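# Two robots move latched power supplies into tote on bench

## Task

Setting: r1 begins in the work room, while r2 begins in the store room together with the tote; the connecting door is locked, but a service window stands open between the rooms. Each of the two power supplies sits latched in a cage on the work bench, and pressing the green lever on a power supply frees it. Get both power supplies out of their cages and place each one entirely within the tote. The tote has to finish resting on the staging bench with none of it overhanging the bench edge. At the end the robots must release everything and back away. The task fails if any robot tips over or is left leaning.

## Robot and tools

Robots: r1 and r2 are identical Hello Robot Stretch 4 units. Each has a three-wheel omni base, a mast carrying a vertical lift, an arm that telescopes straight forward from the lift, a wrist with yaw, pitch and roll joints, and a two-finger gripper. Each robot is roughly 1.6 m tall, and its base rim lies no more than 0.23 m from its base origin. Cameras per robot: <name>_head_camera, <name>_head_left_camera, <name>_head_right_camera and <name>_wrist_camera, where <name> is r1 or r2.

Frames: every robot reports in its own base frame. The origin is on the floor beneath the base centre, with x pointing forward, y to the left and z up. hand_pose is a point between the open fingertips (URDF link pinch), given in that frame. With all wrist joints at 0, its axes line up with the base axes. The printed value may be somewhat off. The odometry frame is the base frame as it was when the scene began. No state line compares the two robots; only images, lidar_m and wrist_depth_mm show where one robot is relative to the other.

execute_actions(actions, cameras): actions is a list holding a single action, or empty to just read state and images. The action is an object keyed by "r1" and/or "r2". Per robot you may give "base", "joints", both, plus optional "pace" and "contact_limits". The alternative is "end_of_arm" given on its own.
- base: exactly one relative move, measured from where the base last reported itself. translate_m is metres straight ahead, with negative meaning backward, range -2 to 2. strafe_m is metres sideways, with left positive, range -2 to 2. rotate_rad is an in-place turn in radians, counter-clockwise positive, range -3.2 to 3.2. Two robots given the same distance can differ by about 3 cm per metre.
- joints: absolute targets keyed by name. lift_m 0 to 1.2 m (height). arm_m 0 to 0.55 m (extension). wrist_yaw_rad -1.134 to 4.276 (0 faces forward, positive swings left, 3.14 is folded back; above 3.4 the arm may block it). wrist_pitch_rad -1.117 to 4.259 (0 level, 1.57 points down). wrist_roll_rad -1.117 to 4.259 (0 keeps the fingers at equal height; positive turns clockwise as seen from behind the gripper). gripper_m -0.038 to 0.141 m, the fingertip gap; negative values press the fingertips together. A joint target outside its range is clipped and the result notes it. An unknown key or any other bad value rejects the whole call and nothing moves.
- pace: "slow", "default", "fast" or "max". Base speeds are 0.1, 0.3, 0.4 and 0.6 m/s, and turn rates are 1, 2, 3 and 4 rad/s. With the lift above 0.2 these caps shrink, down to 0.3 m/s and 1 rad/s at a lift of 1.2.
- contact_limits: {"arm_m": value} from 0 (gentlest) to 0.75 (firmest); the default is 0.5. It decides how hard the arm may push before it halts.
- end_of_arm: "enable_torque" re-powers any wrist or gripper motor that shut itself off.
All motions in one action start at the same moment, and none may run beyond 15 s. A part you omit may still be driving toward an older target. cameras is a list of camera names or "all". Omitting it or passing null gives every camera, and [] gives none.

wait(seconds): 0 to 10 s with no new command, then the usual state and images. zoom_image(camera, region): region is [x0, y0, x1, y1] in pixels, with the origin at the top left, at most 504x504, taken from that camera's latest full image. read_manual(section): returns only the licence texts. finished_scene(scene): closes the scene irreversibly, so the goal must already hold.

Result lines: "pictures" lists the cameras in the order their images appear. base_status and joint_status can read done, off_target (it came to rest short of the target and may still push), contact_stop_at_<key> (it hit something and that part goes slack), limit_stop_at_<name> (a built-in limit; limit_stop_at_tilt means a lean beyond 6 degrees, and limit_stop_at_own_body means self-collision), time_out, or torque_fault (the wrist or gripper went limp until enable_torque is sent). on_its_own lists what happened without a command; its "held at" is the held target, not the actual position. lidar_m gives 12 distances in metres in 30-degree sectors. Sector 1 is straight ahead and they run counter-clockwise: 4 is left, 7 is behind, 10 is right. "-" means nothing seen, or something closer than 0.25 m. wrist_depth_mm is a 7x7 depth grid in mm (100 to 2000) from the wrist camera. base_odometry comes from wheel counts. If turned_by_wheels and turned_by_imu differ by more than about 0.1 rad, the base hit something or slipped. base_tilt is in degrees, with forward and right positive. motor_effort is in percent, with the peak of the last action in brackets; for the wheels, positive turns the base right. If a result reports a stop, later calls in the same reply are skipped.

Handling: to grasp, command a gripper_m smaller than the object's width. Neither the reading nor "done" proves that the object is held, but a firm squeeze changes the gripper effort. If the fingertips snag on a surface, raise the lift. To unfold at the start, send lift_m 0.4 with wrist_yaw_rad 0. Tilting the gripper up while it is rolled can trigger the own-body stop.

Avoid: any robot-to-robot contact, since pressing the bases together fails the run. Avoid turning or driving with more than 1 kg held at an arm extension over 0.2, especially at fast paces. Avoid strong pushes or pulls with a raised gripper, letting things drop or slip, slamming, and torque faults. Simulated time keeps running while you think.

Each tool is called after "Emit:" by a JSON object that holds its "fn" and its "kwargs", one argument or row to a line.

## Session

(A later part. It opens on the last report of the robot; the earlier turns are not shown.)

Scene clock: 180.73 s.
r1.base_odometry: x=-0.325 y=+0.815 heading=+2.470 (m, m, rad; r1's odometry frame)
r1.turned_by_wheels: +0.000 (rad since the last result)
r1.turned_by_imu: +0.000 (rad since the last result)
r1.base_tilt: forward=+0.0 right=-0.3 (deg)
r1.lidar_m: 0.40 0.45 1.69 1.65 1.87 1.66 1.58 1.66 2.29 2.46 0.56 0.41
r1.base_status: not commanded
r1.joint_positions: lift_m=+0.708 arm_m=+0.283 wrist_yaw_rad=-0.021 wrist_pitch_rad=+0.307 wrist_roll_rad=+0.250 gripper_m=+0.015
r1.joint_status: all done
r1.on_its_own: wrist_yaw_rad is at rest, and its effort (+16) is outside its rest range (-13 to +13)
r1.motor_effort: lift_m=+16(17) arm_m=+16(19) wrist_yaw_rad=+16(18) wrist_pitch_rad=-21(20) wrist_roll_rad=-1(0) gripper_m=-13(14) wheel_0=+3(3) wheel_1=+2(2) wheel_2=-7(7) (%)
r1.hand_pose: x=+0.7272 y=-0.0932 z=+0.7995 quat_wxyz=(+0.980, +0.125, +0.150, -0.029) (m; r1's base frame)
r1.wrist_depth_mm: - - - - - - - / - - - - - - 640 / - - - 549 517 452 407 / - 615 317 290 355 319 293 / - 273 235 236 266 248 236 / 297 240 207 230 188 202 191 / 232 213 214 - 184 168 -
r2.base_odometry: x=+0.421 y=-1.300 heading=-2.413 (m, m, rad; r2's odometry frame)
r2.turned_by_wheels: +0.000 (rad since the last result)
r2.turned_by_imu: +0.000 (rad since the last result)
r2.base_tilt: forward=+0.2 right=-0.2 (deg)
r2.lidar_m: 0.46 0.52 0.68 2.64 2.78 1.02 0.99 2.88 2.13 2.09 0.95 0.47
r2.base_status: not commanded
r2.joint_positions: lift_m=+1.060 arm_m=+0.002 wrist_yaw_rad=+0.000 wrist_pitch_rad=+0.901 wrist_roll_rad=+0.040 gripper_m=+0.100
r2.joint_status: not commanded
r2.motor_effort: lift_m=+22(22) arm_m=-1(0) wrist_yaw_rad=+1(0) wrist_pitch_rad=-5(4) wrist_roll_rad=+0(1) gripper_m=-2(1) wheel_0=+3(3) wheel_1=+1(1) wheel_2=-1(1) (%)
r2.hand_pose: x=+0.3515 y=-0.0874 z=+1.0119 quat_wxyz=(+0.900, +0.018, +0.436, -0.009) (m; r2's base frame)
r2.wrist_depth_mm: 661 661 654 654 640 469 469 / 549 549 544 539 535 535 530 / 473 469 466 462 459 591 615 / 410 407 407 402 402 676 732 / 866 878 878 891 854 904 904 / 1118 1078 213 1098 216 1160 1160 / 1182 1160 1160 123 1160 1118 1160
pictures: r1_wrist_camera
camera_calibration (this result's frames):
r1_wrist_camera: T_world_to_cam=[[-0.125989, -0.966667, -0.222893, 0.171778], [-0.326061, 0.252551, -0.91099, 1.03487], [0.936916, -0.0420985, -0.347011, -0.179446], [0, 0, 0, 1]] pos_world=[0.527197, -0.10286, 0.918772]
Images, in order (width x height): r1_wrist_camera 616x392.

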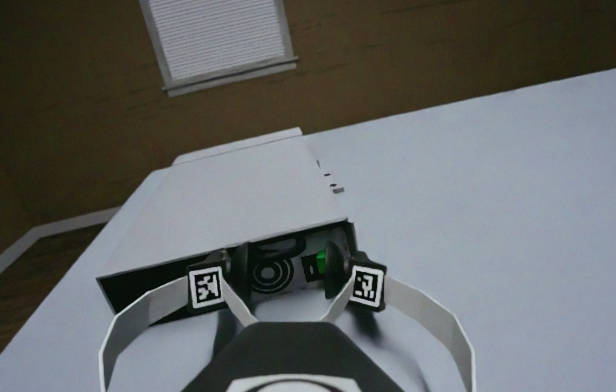

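Emit:
{"fn": "execute_actions", "kwargs": {
  "actions": [
    {"r1":{"joints":{"gripper_m":-0.005}}}
  ],
  "cameras": []
}}

Emit:
{"fn": "execute_actions", "kwargs": {
  "actions": [
    {"r1":{"joints":{"gripper_m":-0.02,"arm_m":0.290,"lift_m":0.706}}}
  ],
  "cameras": []
}}

Emit:
{"fn": "execute_actions", "kwargs": {
  "actions": [
    {"r1":{"joints":{"gripper_m":-0.038,"arm_m":0.293,"lift_m":0.705}}}
  ],
  "cameras": ["r1_wrist_camera"]
}}

Emit:
{"fn": "zoom_image", "kwargs": {
  "camera": "r1_wrist_camera",
  "region": [170, 180, 430, 340]
}}

Scene clock: 181.83 s.
r1.base_odometry: x=-0.325 y=+0.815 heading=+2.470 (m, m, rad; r1's odometry frame)
r1.turned_by_wheels: +0.000 (rad since the last result)
r1.turned_by_imu: +0.000 (rad since the last result)
r1.base_tilt: forward=+0.0 right=-0.3 (deg)
r1.lidar_m: 0.37 0.41 1.67 1.65 1.86 1.63 1.56 1.67 2.30 2.44 0.57 0.43
r1.base_status: not commanded
r1.joint_positions: lift_m=+0.708 arm_m=+0.284 wrist_yaw_rad=-0.017 wrist_pitch_rad=+0.306 wrist_roll_rad=+0.249 gripper_m=-0.004
r1.joint_status: all done
r1.motor_effort: lift_m=+17(17) arm_m=+10(16) wrist_yaw_rad=+5(16) wrist_pitch_rad=-19(20) wrist_roll_rad=+3(0) gripper_m=-25(24) wheel_0=+2(3) wheel_1=+2(3) wheel_2=-4(7) (%)
r1.hand_pose: x=+0.7286 y=-0.0921 z=+0.7994 quat_wxyz=(+0.980, +0.124, +0.150, -0.027) (m; r1's base frame)
r1.wrist_depth_mm: - - - - - - - / - - - - - - 634 / - - - 544 517 445 404 / - 615 314 286 353 319 293 / - 270 233 236 262 247 235 / 296 235 207 226 189 197 190 / 230 211 213 - 183 168 -
r2.base_odometry: x=+0.421 y=-1.300 heading=-2.413 (m, m, rad; r2's odometry frame)
r2.turned_by_wheels: +0.000 (rad since the last result)
r2.turned_by_imu: +0.000 (rad since the last result)
r2.base_tilt: forward=+0.2 right=-0.2 (deg)
r2.lidar_m: 0.46 0.47 0.73 2.64 2.78 1.04 0.98 2.91 2.15 2.10 0.99 0.49
r2.base_status: not commanded
r2.joint_positions: lift_m=+1.060 arm_m=+0.002 wrist_yaw_rad=+0.000 wrist_pitch_rad=+0.901 wrist_roll_rad=+0.040 gripper_m=+0.100
r2.joint_status: not commanded
r2.motor_effort: lift_m=+21(22) arm_m=-1(1) wrist_yaw_rad=+0(0) wrist_pitch_rad=-4(4) wrist_roll_rad=+0(0) gripper_m=-1(1) wheel_0=+3(3) wheel_1=+1(1) wheel_2=-1(2) (%)
r2.hand_pose: x=+0.3515 y=-0.0874 z=+1.0119 quat_wxyz=(+0.900, +0.018, +0.436, -0.009) (m; r2's base frame)
r2.wrist_depth_mm: 668 661 654 654 640 469 469 / 554 549 549 544 535 525 530 / 473 469 462 462 462 591 621 / 413 407 407 404 402 676 732 / 878 878 878 891 854 904 904 / 1118 1078 214 1098 216 1160 1160 / 1182 1160 1160 123 1138 1118 1138
pictures: none
No camera images: the call's "cameras" was empty. Leave "cameras" out to get every camera's image.

Scene clock: 182.60 s.
r1.base_odometry: x=-0.325 y=+0.815 heading=+2.470 (m, m, rad; r1's odometry frame)
r1.turned_by_wheels: +0.000 (rad since the last result)
r1.turned_by_imu: +0.000 (rad since the last result)
r1.base_tilt: forward=+0.0 right=-0.4 (deg)
r1.lidar_m: 0.40 0.44 1.68 1.66 1.87 1.66 1.56 1.67 2.36 2.44 0.59 0.43
r1.base_status: not commanded
r1.joint_positions: lift_m=+0.706 arm_m=+0.288 wrist_yaw_rad=-0.018 wrist_pitch_rad=+0.306 wrist_roll_rad=+0.249 gripper_m=-0.019
r1.joint_status: all done
r1.motor_effort: lift_m=+17(18) arm_m=+11(14) wrist_yaw_rad=+7(14) wrist_pitch_rad=-18(19) wrist_roll_rad=+4(3) gripper_m=-27(26) wheel_0=+2(2) wheel_1=+2(2) wheel_2=-5(6) (%)
r1.hand_pose: x=+0.7323 y=-0.0924 z=+0.7976 quat_wxyz=(+0.980, +0.124, +0.150, -0.028) (m; r1's base frame)
r1.wrist_depth_mm: - - - - - - - / - - - - - - 634 / - - - 539 512 442 399 / - 609 309 281 349 315 291 / - 262 229 231 259 243 231 / 291 169 200 224 184 193 189 / 231 214 211 - 182 167 -
r2.base_odometry: x=+0.421 y=-1.300 heading=-2.413 (m, m, rad; r2's odometry frame)
r2.turned_by_wheels: +0.000 (rad since the last result)
r2.turned_by_imu: +0.000 (rad since the last result)
r2.base_tilt: forward=+0.1 right=-0.2 (deg)
r2.lidar_m: 0.45 0.49 0.71 2.61 2.77 1.04 0.99 2.89 2.14 2.10 0.97 0.48
r2.base_status: not commanded
r2.joint_positions: lift_m=+1.060 arm_m=+0.002 wrist_yaw_rad=+0.000 wrist_pitch_rad=+0.901 wrist_roll_rad=+0.040 gripper_m=+0.100
r2.joint_status: not commanded
r2.motor_effort: lift_m=+22(21) arm_m=+0(0) wrist_yaw_rad=+0(0) wrist_pitch_rad=-4(4) wrist_roll_rad=-2(0) gripper_m=+0(2) wheel_0=+3(3) wheel_1=+1(1) wheel_2=-2(2) (%)
r2.hand_pose: x=+0.3515 y=-0.0874 z=+1.0119 quat_wxyz=(+0.900, +0.018, +0.436, -0.009) (m; r2's base frame)
r2.wrist_depth_mm: 668 668 661 654 640 469 469 / 549 544 544 539 535 535 535 / 477 469 466 462 459 597 609 / 410 410 407 404 399 676 732 / 878 878 891 904 854 904 904 / 1118 1078 213 1098 216 1182 1182 / 1160 1160 1182 123 1160 1138 1138
pictures: none
No camera images: the call's "cameras" was empty. Leave "cameras" out to get every camera's image.

Scene clock: 183.40 s.
r1.base_odometry: x=-0.325 y=+0.815 heading=+2.470 (m, m, rad; r1's odometry frame)
r1.turned_by_wheels: +0.000 (rad since the last result)
r1.turned_by_imu: +0.000 (rad since the last result)
r1.base_tilt: forward=-0.1 right=-0.4 (deg)
r1.lidar_m: 0.39 0.41 1.71 1.65 1.84 1.61 1.58 1.65 2.30 2.45 0.58 0.42
r1.base_status: not commanded
r1.joint_positions: lift_m=+0.705 arm_m=+0.291 wrist_yaw_rad=-0.016 wrist_pitch_rad=+0.306 wrist_roll_rad=+0.249 gripper_m=-0.037
r1.joint_status: all done
r1.motor_effort: lift_m=+17(16) arm_m=+10(13) wrist_yaw_rad=+3(16) wrist_pitch_rad=-18(18) wrist_roll_rad=+4(1) gripper_m=-31(30) wheel_0=+1(2) wheel_1=+1(2) wheel_2=-3(6) (%)
r1.hand_pose: x=+0.7359 y=-0.0919 z=+0.7966 quat_wxyz=(+0.981, +0.124, +0.150, -0.027) (m; r1's base frame)
r1.wrist_depth_mm: - - - - - - - / - - - - - - 627 / - - - 535 508 439 402 / - 609 307 279 347 312 289 / - 258 226 227 256 242 230 / 287 163 197 223 182 189 186 / 224 213 209 - 180 166 -
r2.base_odometry: x=+0.421 y=-1.300 heading=-2.413 (m, m, rad; r2's odometry frame)
r2.turned_by_wheels: +0.000 (rad since the last result)
r2.turned_by_imu: +0.000 (rad since the last result)
r2.base_tilt: forward=+0.1 right=-0.2 (deg)
r2.lidar_m: 0.46 0.51 0.73 2.61 2.78 1.03 0.98 2.89 2.14 2.07 0.98 0.49
r2.base_status: not commanded
r2.joint_positions: lift_m=+1.060 arm_m=+0.002 wrist_yaw_rad=+0.000 wrist_pitch_rad=+0.901 wrist_roll_rad=+0.040 gripper_m=+0.100
r2.joint_status: not commanded
r2.motor_effort: lift_m=+21(21) arm_m=-1(0) wrist_yaw_rad=+0(0) wrist_pitch_rad=-5(5) wrist_roll_rad=+0(0) gripper_m=-1(2) wheel_0=+3(3) wheel_1=+1(1) wheel_2=-2(2) (%)
r2.hand_pose: x=+0.3515 y=-0.0874 z=+1.0119 quat_wxyz=(+0.900, +0.018, +0.436, -0.009) (m; r2's base frame)
r2.wrist_depth_mm: 661 661 654 654 647 466 466 / 554 549 544 539 535 530 530 / 469 469 466 462 459 591 615 / 413 407 404 404 402 676 732 / 866 878 891 904 866 904 904 / 1138 1078 213 1098 216 1160 1160 / 1182 1138 1160 123 1138 1118 1160
pictures: r1_wrist_camera
camera_calibration (this result's frames):
r1_wrist_camera: T_world_to_cam=[[-0.121079, -0.967399, -0.222437, 0.169413], [-0.326332, 0.250423, -0.91148, 1.03515], [0.937468, -0.0377732, -0.346015, -0.189303], [0, 0, 0, 1]] pos_world=[0.535781, -0.102485, 0.9157]
Images, in order (width x height): r1_wrist_camera 616x392.

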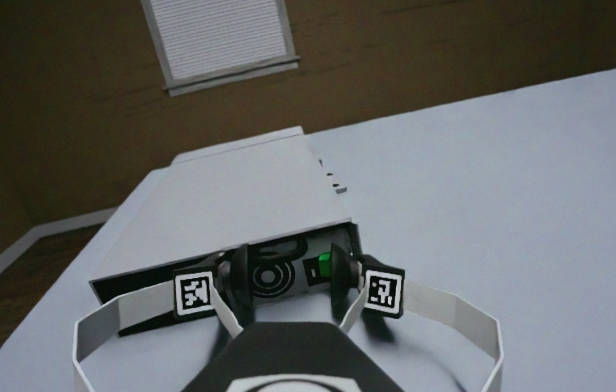

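Region (170, 180, 430, 340) of r1_wrist_camera's 616x392 image, scaled by 1.938; it fills the top 310 rows of this view, and the rest is white.

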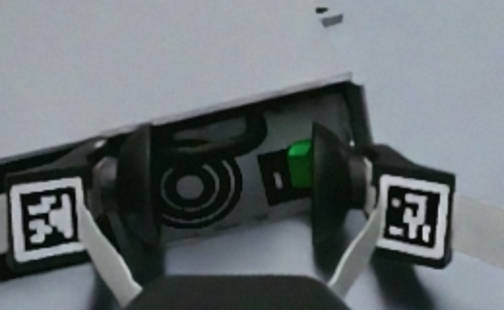

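Emit:
{"fn": "execute_actions", "kwargs": {
  "actions": [
    {"r1":{"joints":{"arm_m":0.286}}}
  ],
  "cameras": []
}}

Emit:
{"fn": "execute_actions", "kwargs": {
  "actions": [
    {"r1":{"joints":{"arm_m":0.283,"wrist_yaw_rad":0.0}}}
  ],
  "cameras": ["r1_wrist_camera"]
}}

Emit:
{"fn": "zoom_image", "kwargs": {
  "camera": "r1_wrist_camera",
  "region": [170, 180, 430, 340]
}}

Scene clock: 184.10 s.
r1.base_odometry: x=-0.325 y=+0.815 heading=+2.471 (m, m, rad; r1's odometry frame)
r1.turned_by_wheels: +0.000 (rad since the last result)
r1.turned_by_imu: +0.000 (rad since the last result)
r1.base_tilt: forward=+0.0 right=-0.3 (deg)
r1.lidar_m: 0.40 0.43 1.67 1.65 1.85 1.66 1.57 1.66 2.28 2.46 0.58 0.43
r1.base_status: not commanded
r1.joint_positions: lift_m=+0.705 arm_m=+0.288 wrist_yaw_rad=-0.012 wrist_pitch_rad=+0.303 wrist_roll_rad=+0.249 gripper_m=-0.037
r1.joint_status: all done
r1.motor_effort: lift_m=+18(18) arm_m=-11(11) wrist_yaw_rad=-10(9) wrist_pitch_rad=-11(18) wrist_roll_rad=+5(2) gripper_m=-34(33) wheel_0=+1(1) wheel_1=+1(1) wheel_2=+1(3) (%)
r1.hand_pose: x=+0.7330 y=-0.0908 z=+0.7972 quat_wxyz=(+0.981, +0.124, +0.149, -0.025) (m; r1's base frame)
r1.wrist_depth_mm: - - - - - - - / - - - - - - 640 / - - - 530 521 449 399 / - - 310 278 355 315 291 / - 266 228 228 257 245 231 / 290 166 196 225 183 189 188 / 228 213 210 - 182 167 -
r2.base_odometry: x=+0.421 y=-1.300 heading=-2.413 (m, m, rad; r2's odometry frame)
r2.turned_by_wheels: +0.000 (rad since the last result)
r2.turned_by_imu: +0.000 (rad since the last result)
r2.base_tilt: forward=+0.1 right=-0.2 (deg)
r2.lidar_m: 0.46 0.48 0.71 2.63 2.78 1.01 0.99 2.88 2.15 2.08 0.96 0.48
r2.base_status: not commanded
r2.joint_positions: lift_m=+1.060 arm_m=+0.002 wrist_yaw_rad=+0.000 wrist_pitch_rad=+0.901 wrist_roll_rad=+0.040 gripper_m=+0.100
r2.joint_status: not commanded
r2.motor_effort: lift_m=+22(22) arm_m=-1(0) wrist_yaw_rad=+0(0) wrist_pitch_rad=-5(5) wrist_roll_rad=-1(0) gripper_m=+0(2) wheel_0=+3(3) wheel_1=+1(1) wheel_2=-2(2) (%)
r2.hand_pose: x=+0.3515 y=-0.0874 z=+1.0119 quat_wxyz=(+0.900, +0.018, +0.436, -0.009) (m; r2's base frame)
r2.wrist_depth_mm: 661 661 661 647 640 466 469 / 554 554 549 539 535 530 535 / 469 466 466 462 459 597 615 / 413 407 404 402 399 676 732 / 878 878 891 891 854 891 904 / 1118 1078 213 1098 216 1160 1160 / 1182 1138 1160 123 1160 1138 1138
pictures: none
No camera images: the call's "cameras" was empty. Leave "cameras" out to get every camera's image.

Scene clock: 184.57 s.
r1.base_odometry: x=-0.325 y=+0.816 heading=+2.471 (m, m, rad; r1's odometry frame)
r1.turned_by_wheels: +0.000 (rad since the last result)
r1.turned_by_imu: +0.000 (rad since the last result)
r1.base_tilt: forward=+0.0 right=-0.4 (deg)
r1.lidar_m: 0.38 0.42 1.68 1.64 1.89 1.65 1.56 1.65 2.35 2.43 0.58 0.40
r1.base_status: not commanded
r1.joint_positions: lift_m=+0.705 arm_m=+0.285 wrist_yaw_rad=+0.004 wrist_pitch_rad=+0.303 wrist_roll_rad=+0.251 gripper_m=-0.037
r1.joint_status: all done
r1.motor_effort: lift_m=+18(18) arm_m=-11(12) wrist_yaw_rad=-13(12) wrist_pitch_rad=-8(12) wrist_roll_rad=-5(5) gripper_m=-29(33) wheel_0=+2(2) wheel_1=+0(1) wheel_2=+3(3) (%)
r1.hand_pose: x=+0.7315 y=-0.0863 z=+0.7974 quat_wxyz=(+0.981, +0.123, +0.150, -0.017) (m; r1's base frame)
r1.wrist_depth_mm: - - - - - - - / - - - - - - 640 / - - - 517 521 449 399 / - - 315 274 351 315 291 / - 274 229 229 254 243 231 / 303 161 183 223 182 192 187 / 230 209 211 - 181 167 -
r2.base_odometry: x=+0.421 y=-1.300 heading=-2.413 (m, m, rad; r2's odometry frame)
r2.turned_by_wheels: +0.000 (rad since the last result)
r2.turned_by_imu: +0.000 (rad since the last result)
r2.base_tilt: forward=+0.1 right=-0.2 (deg)
r2.lidar_m: 0.44 0.50 0.70 2.63 2.76 1.04 0.99 2.89 2.17 2.08 0.96 0.43
r2.base_status: not commanded
r2.joint_positions: lift_m=+1.060 arm_m=+0.002 wrist_yaw_rad=+0.000 wrist_pitch_rad=+0.901 wrist_roll_rad=+0.040 gripper_m=+0.100
r2.joint_status: not commanded
r2.motor_effort: lift_m=+22(22) arm_m=-1(1) wrist_yaw_rad=+0(0) wrist_pitch_rad=-4(5) wrist_roll_rad=+0(1) gripper_m=+0(2) wheel_0=+3(3) wheel_1=+1(1) wheel_2=-1(1) (%)
r2.hand_pose: x=+0.3515 y=-0.0874 z=+1.0119 quat_wxyz=(+0.900, +0.018, +0.436, -0.009) (m; r2's base frame)
r2.wrist_depth_mm: 668 661 654 647 640 466 469 / 554 554 544 544 535 525 530 / 473 469 462 459 459 597 615 / 410 410 404 402 404 676 732 / 878 878 891 891 866 904 917 / 1118 1078 213 1118 216 1160 1160 / 1182 1160 1182 122 1138 1138 1160
pictures: r1_wrist_camera
camera_calibration (this result's frames):
r1_wrist_camera: T_world_to_cam=[[-0.101255, -0.969248, -0.224289, 0.161264], [-0.328363, 0.245373, -0.912124, 1.03466], [0.939109, -0.0187092, -0.343111, -0.186567], [0, 0, 0, 1]] pos_world=[0.531279, -0.101063, 0.915892]
Images, in order (width x height): r1_wrist_camera 616x392.

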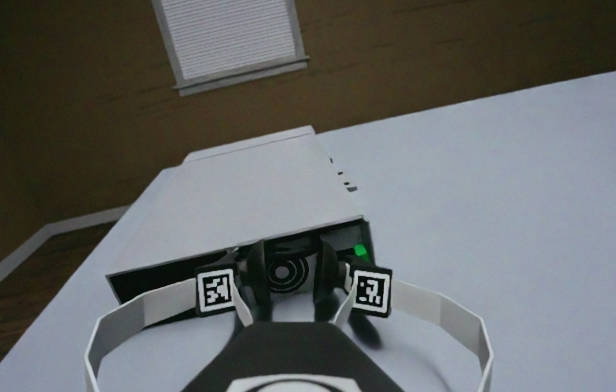

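Region (170, 180, 430, 340) of r1_wrist_camera's 616x392 image, scaled by 1.938; it fills the top 310 rows of this view, and the rest is white.

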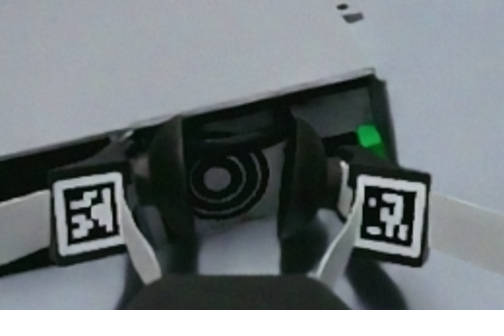

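Emit:
{"fn": "execute_actions", "kwargs": {
  "actions": [
    {"r1":{"joints":{"arm_m":0.25,"gripper_m":0.04}}}
  ],
  "cameras": []
}}

Emit:
{"fn": "execute_actions", "kwargs": {
  "actions": [
    {"r1":{"joints":{"lift_m":0.93,"gripper_m":0.13,"wrist_roll_rad":0.03},"pace":"fast"}}
  ],
  "cameras": []
}}

Emit:
{"fn": "execute_actions", "kwargs": {
  "actions": [
    {"r1":{"joints":{"wrist_pitch_rad":1.4,"arm_m":0.46}}}
  ],
  "cameras": ["r1_wrist_camera"]
}}

Scene clock: 187.53 s.
r1.base_odometry: x=-0.325 y=+0.815 heading=+2.470 (m, m, rad; r1's odometry frame)
r1.turned_by_wheels: +0.000 (rad since the last result)
r1.turned_by_imu: +0.000 (rad since the last result)
r1.base_tilt: forward=+0.0 right=-0.3 (deg)
r1.lidar_m: 0.40 0.42 1.70 1.65 1.89 1.61 1.57 1.68 2.32 2.45 0.57 0.40
r1.base_status: not commanded
r1.joint_positions: lift_m=+0.705 arm_m=+0.252 wrist_yaw_rad=+0.000 wrist_pitch_rad=+0.302 wrist_roll_rad=+0.250 gripper_m=+0.040
r1.joint_status: all done
r1.motor_effort: lift_m=+19(19) arm_m=-9(16) wrist_yaw_rad=-1(18) wrist_pitch_rad=-7(20) wrist_roll_rad=+0(3) gripper_m=-3(28) wheel_0=+0(3) wheel_1=+0(1) wheel_2=+0(4) (%)
r1.hand_pose: x=+0.6979 y=-0.0874 z=+0.7974 quat_wxyz=(+0.981, +0.123, +0.149, -0.019) (m; r1's base frame)
r1.wrist_depth_mm: - - - - - - - / - - - - - - 640 / - - - 500 521 452 402 / - - 315 282 355 317 293 / - 320 263 266 265 244 234 / 298 266 197 217 195 200 189 / 231 211 212 - 181 167 -
r2.base_odometry: x=+0.421 y=-1.300 heading=-2.413 (m, m, rad; r2's odometry frame)
r2.turned_by_wheels: +0.000 (rad since the last result)
r2.turned_by_imu: +0.001 (rad since the last result)
r2.base_tilt: forward=+0.1 right=-0.2 (deg)
r2.lidar_m: 0.46 0.50 0.72 2.62 2.80 1.04 0.99 2.85 2.17 2.09 0.96 0.49
r2.base_status: not commanded
r2.joint_positions: lift_m=+1.060 arm_m=+0.002 wrist_yaw_rad=+0.000 wrist_pitch_rad=+0.901 wrist_roll_rad=+0.040 gripper_m=+0.100
r2.joint_status: not commanded
r2.motor_effort: lift_m=+21(21) arm_m=-1(1) wrist_yaw_rad=+0(0) wrist_pitch_rad=-4(4) wrist_roll_rad=-1(1) gripper_m=-1(1) wheel_0=+3(3) wheel_1=+1(1) wheel_2=-2(1) (%)
r2.hand_pose: x=+0.3515 y=-0.0874 z=+1.0119 quat_wxyz=(+0.900, +0.018, +0.436, -0.009) (m; r2's base frame)
r2.wrist_depth_mm: 661 661 661 654 640 466 469 / 554 549 539 539 535 530 530 / 469 466 466 462 459 591 615 / 413 407 404 402 402 683 732 / 866 878 878 904 866 904 904 / 1138 1078 213 1098 216 1205 1182 / 1182 1138 1182 123 1138 1118 1160
pictures: none
No camera images: the call's "cameras" was empty. Leave "cameras" out to get every camera's image.

Scene clock: 189.37 s.
r1.base_odometry: x=-0.325 y=+0.815 heading=+2.470 (m, m, rad; r1's odometry frame)
r1.turned_by_wheels: +0.000 (rad since the last result)
r1.turned_by_imu: +0.000 (rad since the last result)
r1.base_tilt: forward=+0.0 right=-0.4 (deg)
r1.lidar_m: 0.40 0.41 1.71 1.66 1.88 1.64 1.58 1.64 2.32 2.43 0.58 0.40
r1.base_status: not commanded
r1.joint_positions: lift_m=+0.930 arm_m=+0.252 wrist_yaw_rad=+0.000 wrist_pitch_rad=+0.302 wrist_roll_rad=+0.030 gripper_m=+0.130
r1.joint_status: all done
r1.motor_effort: lift_m=+23(24) arm_m=-9(9) wrist_yaw_rad=-2(1) wrist_pitch_rad=-6(7) wrist_roll_rad=-3(5) gripper_m=+1(4) wheel_0=+0(0) wheel_1=+0(0) wheel_2=+0(0) (%)
r1.hand_pose: x=+0.6979 y=-0.0874 z=+1.0221 quat_wxyz=(+0.988, +0.015, +0.150, -0.002) (m; r1's base frame)
r1.wrist_depth_mm: - - - - - - - / - - - - - - - / - - - - - - - / - - - - - - - / - - 732 741 741 741 732 / 1661 574 480 484 530 574 569 / 1397 488 445 - 488 469 477
r2.base_odometry: x=+0.421 y=-1.300 heading=-2.413 (m, m, rad; r2's odometry frame)
r2.turned_by_wheels: +0.000 (rad since the last result)
r2.turned_by_imu: +0.000 (rad since the last result)
r2.base_tilt: forward=+0.1 right=-0.2 (deg)
r2.lidar_m: 0.44 0.49 0.74 2.62 2.78 1.02 0.98 2.88 2.15 2.10 0.97 0.49
r2.base_status: not commanded
r2.joint_positions: lift_m=+1.060 arm_m=+0.002 wrist_yaw_rad=+0.000 wrist_pitch_rad=+0.901 wrist_roll_rad=+0.040 gripper_m=+0.100
r2.joint_status: not commanded
r2.motor_effort: lift_m=+22(22) arm_m=+0(0) wrist_yaw_rad=+0(0) wrist_pitch_rad=-4(5) wrist_roll_rad=+0(1) gripper_m=-1(1) wheel_0=+3(3) wheel_1=+1(1) wheel_2=-1(2) (%)
r2.hand_pose: x=+0.3515 y=-0.0874 z=+1.0119 quat_wxyz=(+0.900, +0.018, +0.436, -0.009) (m; r2's base frame)
r2.wrist_depth_mm: 661 668 654 654 647 469 466 / 554 549 544 539 539 535 535 / 469 466 466 462 459 591 615 / 410 410 404 404 399 676 732 / 866 866 891 904 866 904 917 / 1138 1078 214 1118 216 1138 1182 / 1182 1138 1160 123 1160 1138 1138
pictures: none
No camera images: the call's "cameras" was empty. Leave "cameras" out to get every camera's image.

Scene clock: 191.10 s.
r1.base_odometry: x=-0.325 y=+0.815 heading=+2.470 (m, m, rad; r1's odometry frame)
r1.turned_by_wheels: +0.000 (rad since the last result)
r1.turned_by_imu: +0.000 (rad since the last result)
r1.base_tilt: forward=+0.0 right=-0.4 (deg)
r1.lidar_m: 0.37 0.41 1.70 1.64 1.86 1.65 1.57 1.62 2.31 2.42 0.54 0.42
r1.base_status: not commanded
r1.joint_positions: lift_m=+0.930 arm_m=+0.458 wrist_yaw_rad=+0.000 wrist_pitch_rad=+1.400 wrist_roll_rad=+0.030 gripper_m=+0.130
r1.joint_status: all done
r1.motor_effort: lift_m=+22(22) arm_m=+9(14) wrist_yaw_rad=-4(2) wrist_pitch_rad=-1(5) wrist_roll_rad=+0(1) gripper_m=+0(1) wheel_0=+0(0) wheel_1=+0(0) wheel_2=+0(0) (%)
r1.hand_pose: x=+0.6784 y=-0.0874 z=+0.8237 quat_wxyz=(+0.765, +0.012, +0.644, -0.010) (m; r1's base frame)
r1.wrist_depth_mm: 296 251 253 256 307 310 314 / 293 249 249 251 303 306 309 / 289 243 246 249 297 301 303 / 282 285 287 291 294 297 298 / 277 279 283 287 287 291 294 / 273 276 278 282 283 289 290 / 270 272 274 - 281 282 285
r2.base_odometry: x=+0.421 y=-1.300 heading=-2.413 (m, m, rad; r2's odometry frame)
r2.turned_by_wheels: +0.000 (rad since the last result)
r2.turned_by_imu: +0.000 (rad since the last result)
r2.base_tilt: forward=+0.1 right=-0.2 (deg)
r2.lidar_m: 0.45 0.50 0.74 2.61 2.79 1.03 0.99 2.86 2.16 2.09 0.95 0.48
r2.base_status: not commanded
r2.joint_positions: lift_m=+1.060 arm_m=+0.002 wrist_yaw_rad=+0.000 wrist_pitch_rad=+0.901 wrist_roll_rad=+0.040 gripper_m=+0.100
r2.joint_status: not commanded
r2.motor_effort: lift_m=+22(22) arm_m=-1(1) wrist_yaw_rad=+0(0) wrist_pitch_rad=-5(4) wrist_roll_rad=-1(2) gripper_m=-2(1) wheel_0=+3(3) wheel_1=+1(1) wheel_2=-2(2) (%)
r2.hand_pose: x=+0.3515 y=-0.0874 z=+1.0119 quat_wxyz=(+0.900, +0.018, +0.436, -0.009) (m; r2's base frame)
r2.wrist_depth_mm: 668 661 661 647 640 466 466 / 554 549 544 539 539 525 530 / 473 466 466 462 459 591 621 / 415 410 404 402 399 676 741 / 866 891 878 878 866 904 891 / 1118 1078 213 1098 215 1160 1160 / 1182 1138 1160 123 1160 1118 1138
pictures: r1_wrist_camera
camera_calibration (this result's frames):
r1_wrist_camera: T_world_to_cam=[[-0.0328407, -0.999062, 0.0282366, -0.0962793], [-0.991157, 0.0289206, -0.129505, 0.827483], [0.128567, -0.0322399, -0.991177, 0.954771], [0, 0, 0, 1]] pos_world=[0.694251, -0.0893386, 1.05623]
Images, in order (width x height): r1_wrist_camera 616x392.

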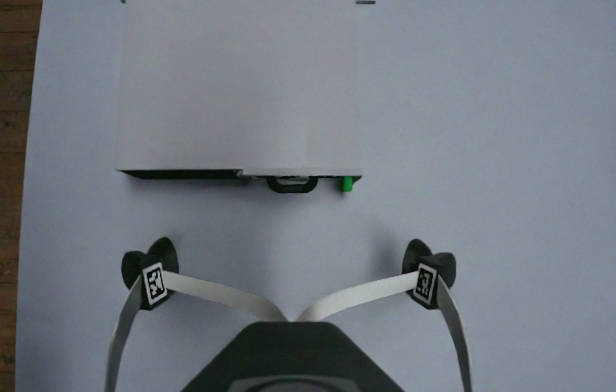

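Emit:
{"fn": "zoom_image", "kwargs": {
  "camera": "r1_wrist_camera",
  "region": [230, 150, 380, 210]
}}

Region (230, 150, 380, 210) of r1_wrist_camera's 616x392 image, scaled by 3.360; it fills the top 202 rows of this view, and the rest is white.

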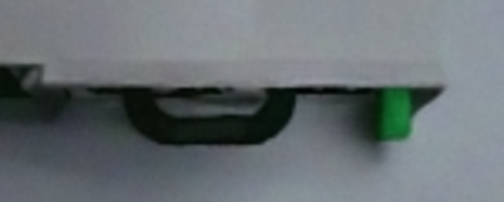

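Emit:
{"fn": "execute_actions", "kwargs": {
  "actions": [
    {"r1":{"joints":{"wrist_pitch_rad":0.3,"arm_m":0.22,"gripper_m":0.045},"pace":"fast"}}
  ],
  "cameras": []
}}

Emit:
{"fn": "execute_actions", "kwargs": {
  "actions": [
    {"r1":{"joints":{"lift_m":0.718},"pace":"fast"}}
  ],
  "cameras": ["r1_wrist_camera"]
}}

Emit:
{"fn": "zoom_image", "kwargs": {
  "camera": "r1_wrist_camera",
  "region": [170, 170, 430, 330]
}}

Scene clock: 193.23 s.
r1.base_odometry: x=-0.325 y=+0.815 heading=+2.470 (m, m, rad; r1's odometry frame)
r1.turned_by_wheels: +0.000 (rad since the last result)
r1.turned_by_imu: +0.000 (rad since the last result)
r1.base_tilt: forward=+0.0 right=-0.3 (deg)
r1.lidar_m: 0.39 0.41 1.70 1.64 1.86 1.64 1.57 1.63 2.27 2.46 0.54 0.42
r1.base_status: not commanded
r1.joint_positions: lift_m=+0.930 arm_m=+0.222 wrist_yaw_rad=+0.000 wrist_pitch_rad=+0.302 wrist_roll_rad=+0.030 gripper_m=+0.045
r1.joint_status: all done
r1.motor_effort: lift_m=+22(23) arm_m=-9(8) wrist_yaw_rad=-1(3) wrist_pitch_rad=-8(12) wrist_roll_rad=+0(0) gripper_m=-4(2) wheel_0=+0(0) wheel_1=+0(0) wheel_2=+0(0) (%)
r1.hand_pose: x=+0.6678 y=-0.0875 z=+1.0221 quat_wxyz=(+0.988, +0.015, +0.151, -0.002) (m; r1's base frame)
r1.wrist_depth_mm: - - - - - - - / - - - - - - - / - - - - - - - / - - - - - - - / - - 699 732 759 741 750 / 1708 1661 198 508 197 580 574 / 1397 466 445 - 484 469 473
r2.base_odometry: x=+0.421 y=-1.300 heading=-2.413 (m, m, rad; r2's odometry frame)
r2.turned_by_wheels: +0.000 (rad since the last result)
r2.turned_by_imu: +0.001 (rad since the last result)
r2.base_tilt: forward=+0.1 right=-0.2 (deg)
r2.lidar_m: 0.45 0.48 0.71 2.64 2.76 1.05 0.99 2.87 2.15 2.10 0.93 0.47
r2.base_status: not commanded
r2.joint_positions: lift_m=+1.060 arm_m=+0.002 wrist_yaw_rad=+0.000 wrist_pitch_rad=+0.901 wrist_roll_rad=+0.040 gripper_m=+0.100
r2.joint_status: not commanded
r2.motor_effort: lift_m=+21(22) arm_m=+0(0) wrist_yaw_rad=+1(0) wrist_pitch_rad=-4(5) wrist_roll_rad=-1(0) gripper_m=-1(1) wheel_0=+3(3) wheel_1=+1(1) wheel_2=-2(1) (%)
r2.hand_pose: x=+0.3515 y=-0.0874 z=+1.0119 quat_wxyz=(+0.900, +0.018, +0.436, -0.009) (m; r2's base frame)
r2.wrist_depth_mm: 668 654 654 647 640 462 469 / 554 549 544 539 535 530 535 / 469 469 466 459 459 591 615 / 410 410 404 404 399 683 723 / 866 878 891 878 854 904 904 / 1118 1098 213 1118 216 1182 1182 / 1160 1138 1160 123 1160 1138 1138
pictures: none
No camera images: the call's "cameras" was empty. Leave "cameras" out to get every camera's image.

Scene clock: 194.83 s.
r1.base_odometry: x=-0.325 y=+0.815 heading=+2.470 (m, m, rad; r1's odometry frame)
r1.turned_by_wheels: +0.000 (rad since the last result)
r1.turned_by_imu: +0.000 (rad since the last result)
r1.base_tilt: forward=-0.1 right=-0.4 (deg)
r1.lidar_m: 0.39 0.42 1.65 1.64 1.85 1.64 1.55 1.64 2.31 2.44 0.58 0.43
r1.base_status: not commanded
r1.joint_positions: lift_m=+0.718 arm_m=+0.222 wrist_yaw_rad=+0.000 wrist_pitch_rad=+0.302 wrist_roll_rad=+0.030 gripper_m=+0.045
r1.joint_status: all done
r1.motor_effort: lift_m=+18(21) arm_m=-9(9) wrist_yaw_rad=+0(2) wrist_pitch_rad=-8(8) wrist_roll_rad=-2(2) gripper_m=-3(3) wheel_0=+0(0) wheel_1=+0(0) wheel_2=+0(0) (%)
r1.hand_pose: x=+0.6678 y=-0.0875 z=+0.8105 quat_wxyz=(+0.988, +0.015, +0.151, -0.002) (m; r1's base frame)
r1.wrist_depth_mm: - - - - - - - / - - - - - - - / - - 634 640 - - - / - 439 345 324 449 452 455 / 960 317 296 297 324 324 324 / 248 249 198 244 197 253 253 / 205 204 213 - 211 206 209
r2.base_odometry: x=+0.421 y=-1.300 heading=-2.413 (m, m, rad; r2's odometry frame)
r2.turned_by_wheels: +0.000 (rad since the last result)
r2.turned_by_imu: +0.000 (rad since the last result)
r2.base_tilt: forward=+0.1 right=-0.2 (deg)
r2.lidar_m: 0.46 0.50 0.70 2.62 2.79 1.03 0.99 2.88 2.18 2.09 0.96 0.48
r2.base_status: not commanded
r2.joint_positions: lift_m=+1.060 arm_m=+0.002 wrist_yaw_rad=+0.000 wrist_pitch_rad=+0.901 wrist_roll_rad=+0.040 gripper_m=+0.100
r2.joint_status: not commanded
r2.motor_effort: lift_m=+21(22) arm_m=+0(1) wrist_yaw_rad=+0(0) wrist_pitch_rad=-5(5) wrist_roll_rad=-1(2) gripper_m=-2(2) wheel_0=+3(3) wheel_1=+1(1) wheel_2=-1(2) (%)
r2.hand_pose: x=+0.3515 y=-0.0874 z=+1.0119 quat_wxyz=(+0.900, +0.018, +0.436, -0.009) (m; r2's base frame)
r2.wrist_depth_mm: 668 661 647 647 640 466 469 / 554 549 544 539 535 530 530 / 469 469 466 462 462 597 615 / 410 407 407 402 399 676 732 / 878 878 878 891 854 904 891 / 1138 1078 213 1078 216 1182 1160 / 1182 1138 1182 123 1160 1118 1160
pictures: r1_wrist_camera
camera_calibration (this result's frames):
r1_wrist_camera: T_world_to_cam=[[-0.0403004, -0.999051, -0.0164936, -0.0550606], [-0.336309, 0.0291064, -0.941302, 1.03601], [0.940889, -0.0323879, -0.337163, -0.129533], [0, 0, 0, 1]] pos_world=[0.468076, -0.0893582, 0.930614]
Images, in order (width x height): r1_wrist_camera 616x392.

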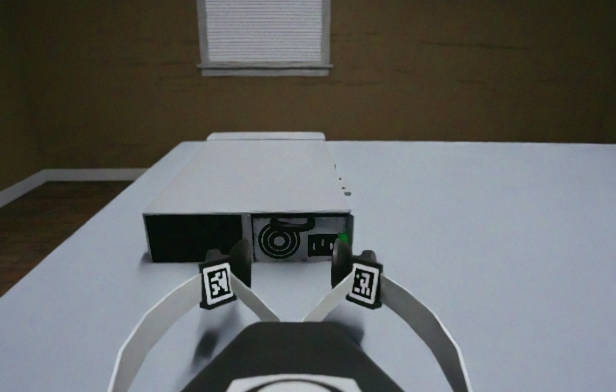

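Region (170, 170, 430, 330) of r1_wrist_camera's 616x392 image, scaled by 1.938; it fills the top 310 rows of this view, and the rest is white.

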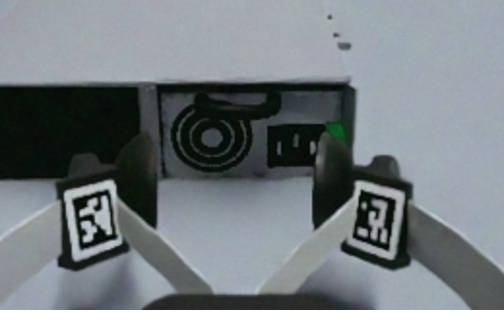

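Emit:
{"fn": "execute_actions", "kwargs": {
  "actions": [
    {"r1":{"base":{"strafe_m":-0.019},"joints":{"lift_m":0.711,"wrist_yaw_rad":0.03,"wrist_roll_rad":0.15,"gripper_m":0.058,"arm_m":0.245}}}
  ],
  "cameras": []
}}

Emit:
{"fn": "execute_actions", "kwargs": {
  "actions": [
    {"r1":{"joints":{"arm_m":0.263},"contact_limits":{"arm_m":0.2}}}
  ],
  "cameras": ["r1_wrist_camera"]
}}

Emit:
{"fn": "zoom_image", "kwargs": {
  "camera": "r1_wrist_camera",
  "region": [170, 180, 430, 340]
}}

Scene clock: 197.13 s.
r1.base_odometry: x=-0.313 y=+0.830 heading=+2.470 (m, m, rad; r1's odometry frame)
r1.turned_by_wheels: +0.000 (rad since the last result)
r1.turned_by_imu: +0.000 (rad since the last result)
r1.base_tilt: forward=-0.1 right=-0.3 (deg)
r1.lidar_m: 0.37 0.42 1.71 1.66 1.92 1.63 1.57 1.67 2.31 2.42 0.55 0.39
r1.base_status: done
r1.joint_positions: lift_m=+0.711 arm_m=+0.243 wrist_yaw_rad=+0.030 wrist_pitch_rad=+0.302 wrist_roll_rad=+0.150 gripper_m=+0.058
r1.joint_status: all done
r1.motor_effort: lift_m=+17(17) arm_m=+9(9) wrist_yaw_rad=-2(3) wrist_pitch_rad=-8(8) wrist_roll_rad=+0(2) gripper_m=-4(4) wheel_0=-2(4) wheel_1=+2(5) wheel_2=+0(0) (%)
r1.hand_pose: x=+0.6923 y=-0.0791 z=+0.8036 quat_wxyz=(+0.986, +0.072, +0.151, +0.004) (m; r1's base frame)
r1.wrist_depth_mm: - - - - - - - / - - - - - - - / - - - 574 609 549 521 / - 530 320 306 394 373 355 / - 307 266 273 289 279 267 / 270 258 199 232 213 221 214 / 217 208 213 - 196 182 185
r2.base_odometry: x=+0.421 y=-1.300 heading=-2.413 (m, m, rad; r2's odometry frame)
r2.turned_by_wheels: +0.000 (rad since the last result)
r2.turned_by_imu: +0.001 (rad since the last result)
r2.base_tilt: forward=+0.1 right=-0.2 (deg)
r2.lidar_m: 0.46 0.49 0.71 2.63 2.79 1.03 1.00 2.89 2.15 2.10 0.97 0.49
r2.base_status: not commanded
r2.joint_positions: lift_m=+1.060 arm_m=+0.002 wrist_yaw_rad=+0.000 wrist_pitch_rad=+0.901 wrist_roll_rad=+0.040 gripper_m=+0.100
r2.joint_status: not commanded
r2.motor_effort: lift_m=+21(21) arm_m=+0(1) wrist_yaw_rad=+0(0) wrist_pitch_rad=-4(4) wrist_roll_rad=+0(2) gripper_m=-1(1) wheel_0=+3(3) wheel_1=+1(1) wheel_2=-2(2) (%)
r2.hand_pose: x=+0.3515 y=-0.0874 z=+1.0119 quat_wxyz=(+0.900, +0.018, +0.436, -0.009) (m; r2's base frame)
r2.wrist_depth_mm: 661 661 654 654 640 466 466 / 554 549 549 544 535 530 530 / 473 469 466 462 459 597 615 / 410 407 407 402 402 683 732 / 878 878 891 891 854 904 904 / 1118 1078 213 1118 216 1138 1182 / 1182 1138 1160 123 1160 1138 1138
pictures: none
No camera images: the call's "cameras" was empty. Leave "cameras" out to get every camera's image.

Scene clock: 197.83 s.
r1.base_odometry: x=-0.313 y=+0.830 heading=+2.470 (m, m, rad; r1's odometry frame)
r1.turned_by_wheels: +0.000 (rad since the last result)
r1.turned_by_imu: +0.000 (rad since the last result)
r1.base_tilt: forward=+0.0 right=-0.4 (deg)
r1.lidar_m: 0.39 0.41 1.71 1.67 1.91 1.67 1.57 1.67 2.32 2.42 0.56 0.42
r1.base_status: not commanded
r1.joint_positions: lift_m=+0.711 arm_m=+0.261 wrist_yaw_rad=+0.030 wrist_pitch_rad=+0.302 wrist_roll_rad=+0.150 gripper_m=+0.058
r1.joint_status: all done
r1.motor_effort: lift_m=+17(17) arm_m=+9(9) wrist_yaw_rad=-3(1) wrist_pitch_rad=-6(6) wrist_roll_rad=+0(1) gripper_m=-3(3) wheel_0=-2(2) wheel_1=+2(2) wheel_2=+0(0) (%)
r1.contact_limits: arm_m 0.2
r1.hand_pose: x=+0.7103 y=-0.0791 z=+0.8036 quat_wxyz=(+0.986, +0.072, +0.151, +0.004) (m; r1's base frame)
r1.wrist_depth_mm: - - - - - - - / - - - - - - - / - - - 580 609 554 521 / - 530 319 306 399 370 353 / - 297 250 251 289 278 267 / 268 256 199 232 213 221 215 / 218 208 212 - 195 181 183
r2.base_odometry: x=+0.421 y=-1.300 heading=-2.413 (m, m, rad; r2's odometry frame)
r2.turned_by_wheels: +0.000 (rad since the last result)
r2.turned_by_imu: +0.000 (rad since the last result)
r2.base_tilt: forward=+0.1 right=-0.2 (deg)
r2.lidar_m: 0.46 0.49 0.73 2.63 2.76 1.04 0.98 2.86 2.16 2.08 0.92 0.48
r2.base_status: not commanded
r2.joint_positions: lift_m=+1.060 arm_m=+0.002 wrist_yaw_rad=+0.000 wrist_pitch_rad=+0.901 wrist_roll_rad=+0.040 gripper_m=+0.100
r2.joint_status: not commanded
r2.motor_effort: lift_m=+22(22) arm_m=+0(0) wrist_yaw_rad=+0(1) wrist_pitch_rad=-4(4) wrist_roll_rad=-1(2) gripper_m=+0(1) wheel_0=+3(3) wheel_1=+1(1) wheel_2=-2(1) (%)
r2.hand_pose: x=+0.3515 y=-0.0874 z=+1.0119 quat_wxyz=(+0.900, +0.018, +0.436, -0.009) (m; r2's base frame)
r2.wrist_depth_mm: 661 668 654 647 640 466 469 / 554 549 544 539 535 530 530 / 473 466 462 462 459 591 615 / 413 407 404 402 402 676 732 / 878 878 878 904 854 904 917 / 1118 1098 213 1098 216 1160 1160 / 1182 1138 1160 123 1160 1138 1138
pictures: r1_wrist_camera
camera_calibration (this result's frames):
r1_wrist_camera: T_world_to_cam=[[-0.0458191, -0.99046, -0.129961, 0.0506555], [-0.337446, 0.137796, -0.931205, 1.04477], [0.940229, 0.00118772, -0.34054, -0.165686], [0, 0, 0, 1]] pos_world=[0.510659, -0.0935966, 0.923059]
Images, in order (width x height): r1_wrist_camera 616x392.

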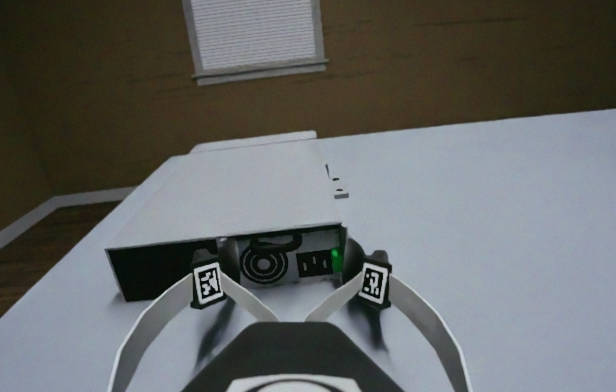

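Region (170, 180, 430, 340) of r1_wrist_camera's 616x392 image, scaled by 1.938; it fills the top 310 rows of this view, and the rest is white.

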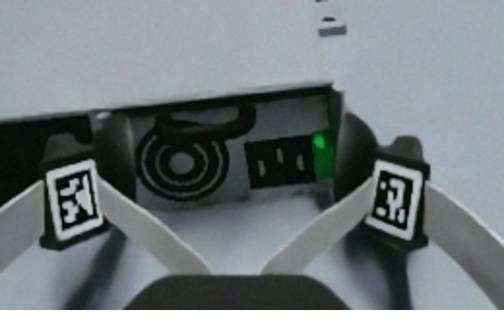

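Emit:
{"fn": "execute_actions", "kwargs": {
  "actions": [
    {"r1":{"base":{"strafe_m":0.005},"joints":{"gripper_m":0.042}}}
  ],
  "cameras": []
}}

Emit:
{"fn": "execute_actions", "kwargs": {
  "actions": [
    {"r1":{"joints":{"gripper_m":0.03,"arm_m":0.269}}}
  ],
  "cameras": ["r1_wrist_camera"]
}}

Emit:
{"fn": "zoom_image", "kwargs": {
  "camera": "r1_wrist_camera",
  "region": [170, 180, 430, 340]
}}

Scene clock: 199.27 s.
r1.base_odometry: x=-0.316 y=+0.827 heading=+2.470 (m, m, rad; r1's odometry frame)
r1.turned_by_wheels: +0.000 (rad since the last result)
r1.turned_by_imu: +0.000 (rad since the last result)
r1.base_tilt: forward=+0.0 right=-0.4 (deg)
r1.lidar_m: 0.41 0.40 1.71 1.63 1.88 1.67 1.57 1.66 2.29 2.45 0.57 0.40
r1.base_status: done
r1.joint_positions: lift_m=+0.711 arm_m=+0.261 wrist_yaw_rad=+0.027 wrist_pitch_rad=+0.302 wrist_roll_rad=+0.150 gripper_m=+0.042
r1.joint_status: all done
r1.motor_effort: lift_m=+17(17) arm_m=+9(9) wrist_yaw_rad=+8(7) wrist_pitch_rad=-6(8) wrist_roll_rad=+0(3) gripper_m=-5(6) wheel_0=-1(9) wheel_1=-1(6) wheel_2=-1(1) (%)
r1.hand_pose: x=+0.7100 y=-0.0800 z=+0.8036 quat_wxyz=(+0.986, +0.072, +0.151, +0.002) (m; r1's base frame)
r1.wrist_depth_mm: - - - - - - - / - - - - - - - / - - - 574 597 549 521 / - 525 319 304 389 373 353 / - 294 253 253 291 278 268 / 270 257 198 231 198 222 214 / 216 207 213 - 195 181 184
r2.base_odometry: x=+0.421 y=-1.300 heading=-2.413 (m, m, rad; r2's odometry frame)
r2.turned_by_wheels: +0.000 (rad since the last result)
r2.turned_by_imu: +0.000 (rad since the last result)
r2.base_tilt: forward=+0.2 right=-0.2 (deg)
r2.lidar_m: 0.46 0.48 0.71 2.63 2.75 1.02 0.99 2.88 2.17 2.08 0.94 0.51
r2.base_status: not commanded
r2.joint_positions: lift_m=+1.060 arm_m=+0.002 wrist_yaw_rad=+0.000 wrist_pitch_rad=+0.901 wrist_roll_rad=+0.040 gripper_m=+0.100
r2.joint_status: not commanded
r2.motor_effort: lift_m=+21(21) arm_m=-1(0) wrist_yaw_rad=+0(0) wrist_pitch_rad=-5(4) wrist_roll_rad=+1(1) gripper_m=-1(1) wheel_0=+3(3) wheel_1=+1(1) wheel_2=-2(2) (%)
r2.hand_pose: x=+0.3515 y=-0.0874 z=+1.0119 quat_wxyz=(+0.900, +0.018, +0.436, -0.009) (m; r2's base frame)
r2.wrist_depth_mm: 668 661 654 654 640 466 469 / 549 549 544 539 535 525 530 / 469 469 466 466 459 591 615 / 415 410 407 404 399 676 732 / 878 878 878 891 854 904 904 / 1138 1078 213 1098 217 1160 1182 / 1160 1160 1160 123 1138 1138 1138
pictures: none
No camera images: the call's "cameras" was empty. Leave "cameras" out to get every camera's image.

Scene clock: 200.03 s.
r1.base_odometry: x=-0.316 y=+0.827 heading=+2.470 (m, m, rad; r1's odometry frame)
r1.turned_by_wheels: +0.000 (rad since the last result)
r1.turned_by_imu: +0.000 (rad since the last result)
r1.base_tilt: forward=-0.1 right=-0.3 (deg)
r1.lidar_m: 0.40 0.42 1.72 1.64 1.89 1.64 1.57 1.66 2.29 2.43 0.57 0.42
r1.base_status: not commanded
r1.joint_positions: lift_m=+0.711 arm_m=+0.267 wrist_yaw_rad=+0.028 wrist_pitch_rad=+0.303 wrist_roll_rad=+0.150 gripper_m=+0.030
r1.joint_status: all done
r1.motor_effort: lift_m=+17(17) arm_m=+9(8) wrist_yaw_rad=+4(13) wrist_pitch_rad=-9(11) wrist_roll_rad=+1(1) gripper_m=-8(7) wheel_0=-1(1) wheel_1=-1(1) wheel_2=-2(2) (%)
r1.hand_pose: x=+0.7160 y=-0.0797 z=+0.8033 quat_wxyz=(+0.986, +0.072, +0.152, +0.002) (m; r1's base frame)
r1.wrist_depth_mm: - - - - - - - / - - - - - - - / - - - 574 603 549 517 / - 517 315 301 392 368 349 / - 293 246 246 287 277 266 / 267 252 194 231 195 222 214 / 216 206 211 - 195 181 183
r2.base_odometry: x=+0.421 y=-1.300 heading=-2.413 (m, m, rad; r2's odometry frame)
r2.turned_by_wheels: +0.000 (rad since the last result)
r2.turned_by_imu: +0.000 (rad since the last result)
r2.base_tilt: forward=+0.2 right=-0.2 (deg)
r2.lidar_m: 0.45 0.50 0.71 2.62 2.76 1.02 0.99 2.89 2.15 2.09 0.95 0.48
r2.base_status: not commanded
r2.joint_positions: lift_m=+1.060 arm_m=+0.002 wrist_yaw_rad=+0.000 wrist_pitch_rad=+0.901 wrist_roll_rad=+0.040 gripper_m=+0.100
r2.joint_status: not commanded
r2.motor_effort: lift_m=+22(21) arm_m=+0(1) wrist_yaw_rad=+0(0) wrist_pitch_rad=-5(4) wrist_roll_rad=+0(1) gripper_m=-1(3) wheel_0=+3(3) wheel_1=+1(1) wheel_2=-1(2) (%)
r2.hand_pose: x=+0.3515 y=-0.0874 z=+1.0119 quat_wxyz=(+0.900, +0.018, +0.436, -0.009) (m; r2's base frame)
r2.wrist_depth_mm: 661 661 654 647 634 466 466 / 554 554 544 535 535 530 535 / 469 469 466 462 459 597 615 / 410 407 404 402 399 676 732 / 878 878 878 891 854 904 904 / 1118 1078 213 1098 216 1160 1160 / 1182 1138 1160 123 1160 1138 1138
pictures: r1_wrist_camera
camera_calibration (this result's frames):
r1_wrist_camera: T_world_to_cam=[[-0.0481421, -0.990352, -0.129945, 0.0519327], [-0.337945, 0.138573, -0.930908, 1.04674], [0.939934, -0.000901676, -0.341356, -0.170443], [0, 0, 0, 1]] pos_world=[0.516446, -0.0937719, 0.922986]
Images, in order (width x height): r1_wrist_camera 616x392.

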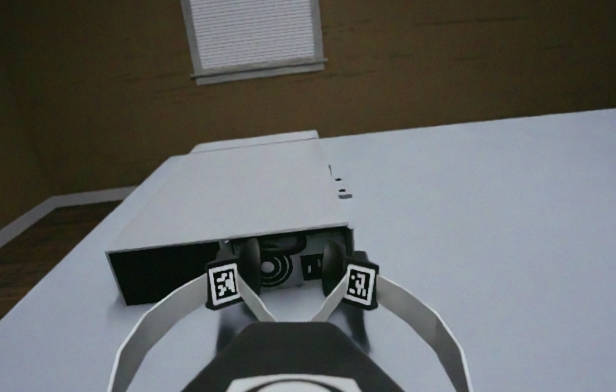

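Region (170, 180, 430, 340) of r1_wrist_camera's 616x392 image, scaled by 1.938; it fills the top 310 rows of this view, and the rest is white.

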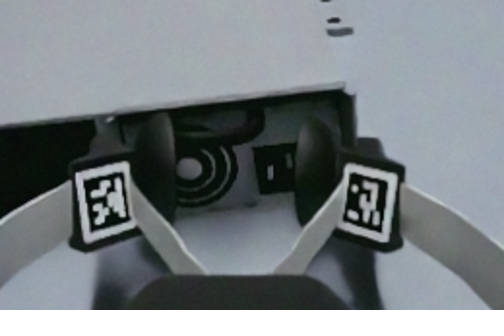

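Emit:
{"fn": "execute_actions", "kwargs": {
  "actions": [
    {"r1":{"joints":{"gripper_m":0.024,"arm_m":0.278}}}
  ],
  "cameras": []
}}

Emit:
{"fn": "execute_actions", "kwargs": {
  "actions": [
    {"r1":{"joints":{"gripper_m":0.0,"arm_m":0.282,"lift_m":0.710}}}
  ],
  "cameras": ["r1_wrist_camera"]
}}

Emit:
{"fn": "zoom_image", "kwargs": {
  "camera": "r1_wrist_camera",
  "region": [170, 180, 430, 340]
}}

Scene clock: 200.80 s.
r1.base_odometry: x=-0.316 y=+0.826 heading=+2.470 (m, m, rad; r1's odometry frame)
r1.turned_by_wheels: +0.000 (rad since the last result)
r1.turned_by_imu: +0.000 (rad since the last result)
r1.base_tilt: forward=-0.1 right=-0.4 (deg)
r1.lidar_m: 0.40 0.42 1.72 1.67 1.88 1.64 1.57 1.66 2.29 2.43 0.54 0.40
r1.base_status: not commanded
r1.joint_positions: lift_m=+0.711 arm_m=+0.276 wrist_yaw_rad=+0.026 wrist_pitch_rad=+0.306 wrist_roll_rad=+0.150 gripper_m=+0.024
r1.joint_status: all done
r1.motor_effort: lift_m=+16(17) arm_m=+13(11) wrist_yaw_rad=+9(10) wrist_pitch_rad=-17(18) wrist_roll_rad=+0(1) gripper_m=-10(11) wheel_0=+1(1) wheel_1=+0(1) wheel_2=-4(4) (%)
r1.hand_pose: x=+0.7238 y=-0.0802 z=+0.8026 quat_wxyz=(+0.986, +0.072, +0.153, +0.002) (m; r1's base frame)
r1.wrist_depth_mm: - - - - - - - / - - - - - - - / - - - 569 591 539 512 / - 517 310 297 387 366 347 / - 267 242 239 287 273 264 / 265 247 195 231 189 220 213 / 214 206 211 - 193 181 182
r2.base_odometry: x=+0.421 y=-1.300 heading=-2.413 (m, m, rad; r2's odometry frame)
r2.turned_by_wheels: +0.000 (rad since the last result)
r2.turned_by_imu: +0.000 (rad since the last result)
r2.base_tilt: forward=+0.2 right=-0.3 (deg)
r2.lidar_m: 0.46 0.51 0.71 2.59 2.79 1.02 0.99 2.88 2.16 2.08 0.97 0.49
r2.base_status: not commanded
r2.joint_positions: lift_m=+1.060 arm_m=+0.002 wrist_yaw_rad=+0.000 wrist_pitch_rad=+0.901 wrist_roll_rad=+0.040 gripper_m=+0.100
r2.joint_status: not commanded
r2.motor_effort: lift_m=+22(21) arm_m=+0(1) wrist_yaw_rad=+0(0) wrist_pitch_rad=-5(4) wrist_roll_rad=+1(2) gripper_m=-1(1) wheel_0=+3(3) wheel_1=+1(1) wheel_2=-2(2) (%)
r2.hand_pose: x=+0.3515 y=-0.0874 z=+1.0119 quat_wxyz=(+0.900, +0.018, +0.436, -0.009) (m; r2's base frame)
r2.wrist_depth_mm: 661 654 654 647 640 469 469 / 549 554 544 539 535 525 530 / 473 466 466 459 459 597 615 / 413 410 407 404 399 668 732 / 878 878 878 891 854 904 904 / 1138 1078 213 1078 216 1160 1160 / 1160 1160 1182 123 1138 1118 1138
pictures: none
No camera images: the call's "cameras" was empty. Leave "cameras" out to get every camera's image.

Scene clock: 201.80 s.
r1.base_odometry: x=-0.316 y=+0.826 heading=+2.470 (m, m, rad; r1's odometry frame)
r1.turned_by_wheels: +0.000 (rad since the last result)
r1.turned_by_imu: +0.000 (rad since the last result)
r1.base_tilt: forward=+0.0 right=-0.4 (deg)
r1.lidar_m: 0.39 0.40 1.70 1.66 1.89 1.64 1.58 1.64 2.28 2.45 0.57 0.39
r1.base_status: not commanded
r1.joint_positions: lift_m=+0.710 arm_m=+0.280 wrist_yaw_rad=+0.028 wrist_pitch_rad=+0.306 wrist_roll_rad=+0.150 gripper_m=+0.001
r1.joint_status: all done
r1.motor_effort: lift_m=+18(17) arm_m=+10(15) wrist_yaw_rad=+3(16) wrist_pitch_rad=-18(19) wrist_roll_rad=-1(1) gripper_m=-24(24) wheel_0=+2(2) wheel_1=+1(1) wheel_2=-3(7) (%)
r1.hand_pose: x=+0.7286 y=-0.0796 z=+0.8014 quat_wxyz=(+0.986, +0.072, +0.153, +0.003) (m; r1's base frame)
r1.wrist_depth_mm: - - - - - - - / - - - - - - - / - - - 554 574 539 496 / - 508 306 293 382 357 345 / - 263 236 234 279 272 262 / 262 229 187 229 189 216 211 / 213 204 208 - 192 178 180
r2.base_odometry: x=+0.421 y=-1.300 heading=-2.413 (m, m, rad; r2's odometry frame)
r2.turned_by_wheels: +0.000 (rad since the last result)
r2.turned_by_imu: +0.000 (rad since the last result)
r2.base_tilt: forward=+0.2 right=-0.2 (deg)
r2.lidar_m: 0.44 0.50 0.72 2.63 2.78 1.02 0.98 2.90 2.15 2.09 0.97 0.49
r2.base_status: not commanded
r2.joint_positions: lift_m=+1.060 arm_m=+0.002 wrist_yaw_rad=+0.000 wrist_pitch_rad=+0.901 wrist_roll_rad=+0.040 gripper_m=+0.100
r2.joint_status: not commanded
r2.motor_effort: lift_m=+22(22) arm_m=+0(1) wrist_yaw_rad=+0(0) wrist_pitch_rad=-4(5) wrist_roll_rad=+0(1) gripper_m=-2(2) wheel_0=+3(3) wheel_1=+1(1) wheel_2=-2(1) (%)
r2.hand_pose: x=+0.3515 y=-0.0874 z=+1.0119 quat_wxyz=(+0.900, +0.018, +0.436, -0.009) (m; r2's base frame)
r2.wrist_depth_mm: 661 661 654 654 647 469 466 / 554 549 549 539 539 525 530 / 469 469 466 462 459 597 621 / 413 407 407 404 399 676 732 / 866 878 878 891 866 904 904 / 1118 1078 214 1098 216 1205 1160 / 1182 1138 1160 123 1160 1160 1138
pictures: r1_wrist_camera
camera_calibration (this result's frames):
r1_wrist_camera: T_world_to_cam=[[-0.0481029, -0.990402, -0.129575, 0.0520687], [-0.340923, 0.138215, -0.929875, 1.05053], [0.93886, -0.000554518, -0.344299, -0.179792], [0, 0, 0, 1]] pos_world=[0.529453, -0.0937295, 0.921705]
Images, in order (width x height): r1_wrist_camera 616x392.

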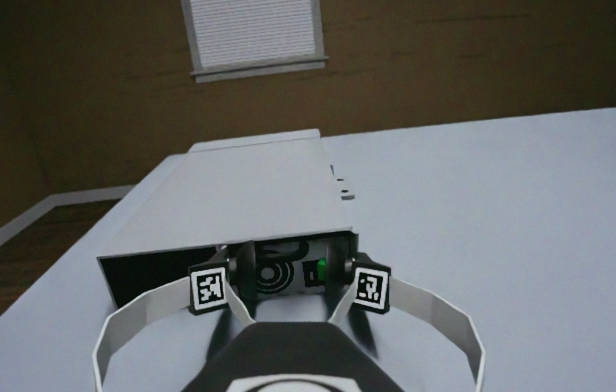

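Region (170, 180, 430, 340) of r1_wrist_camera's 616x392 image, scaled by 1.938; it fills the top 310 rows of this view, and the rest is white.

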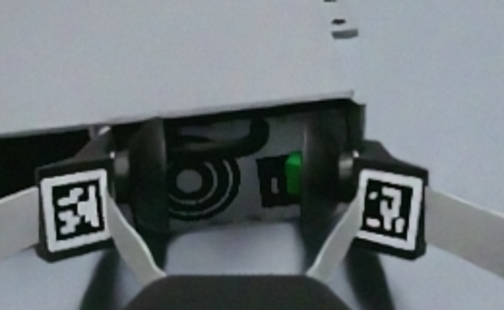

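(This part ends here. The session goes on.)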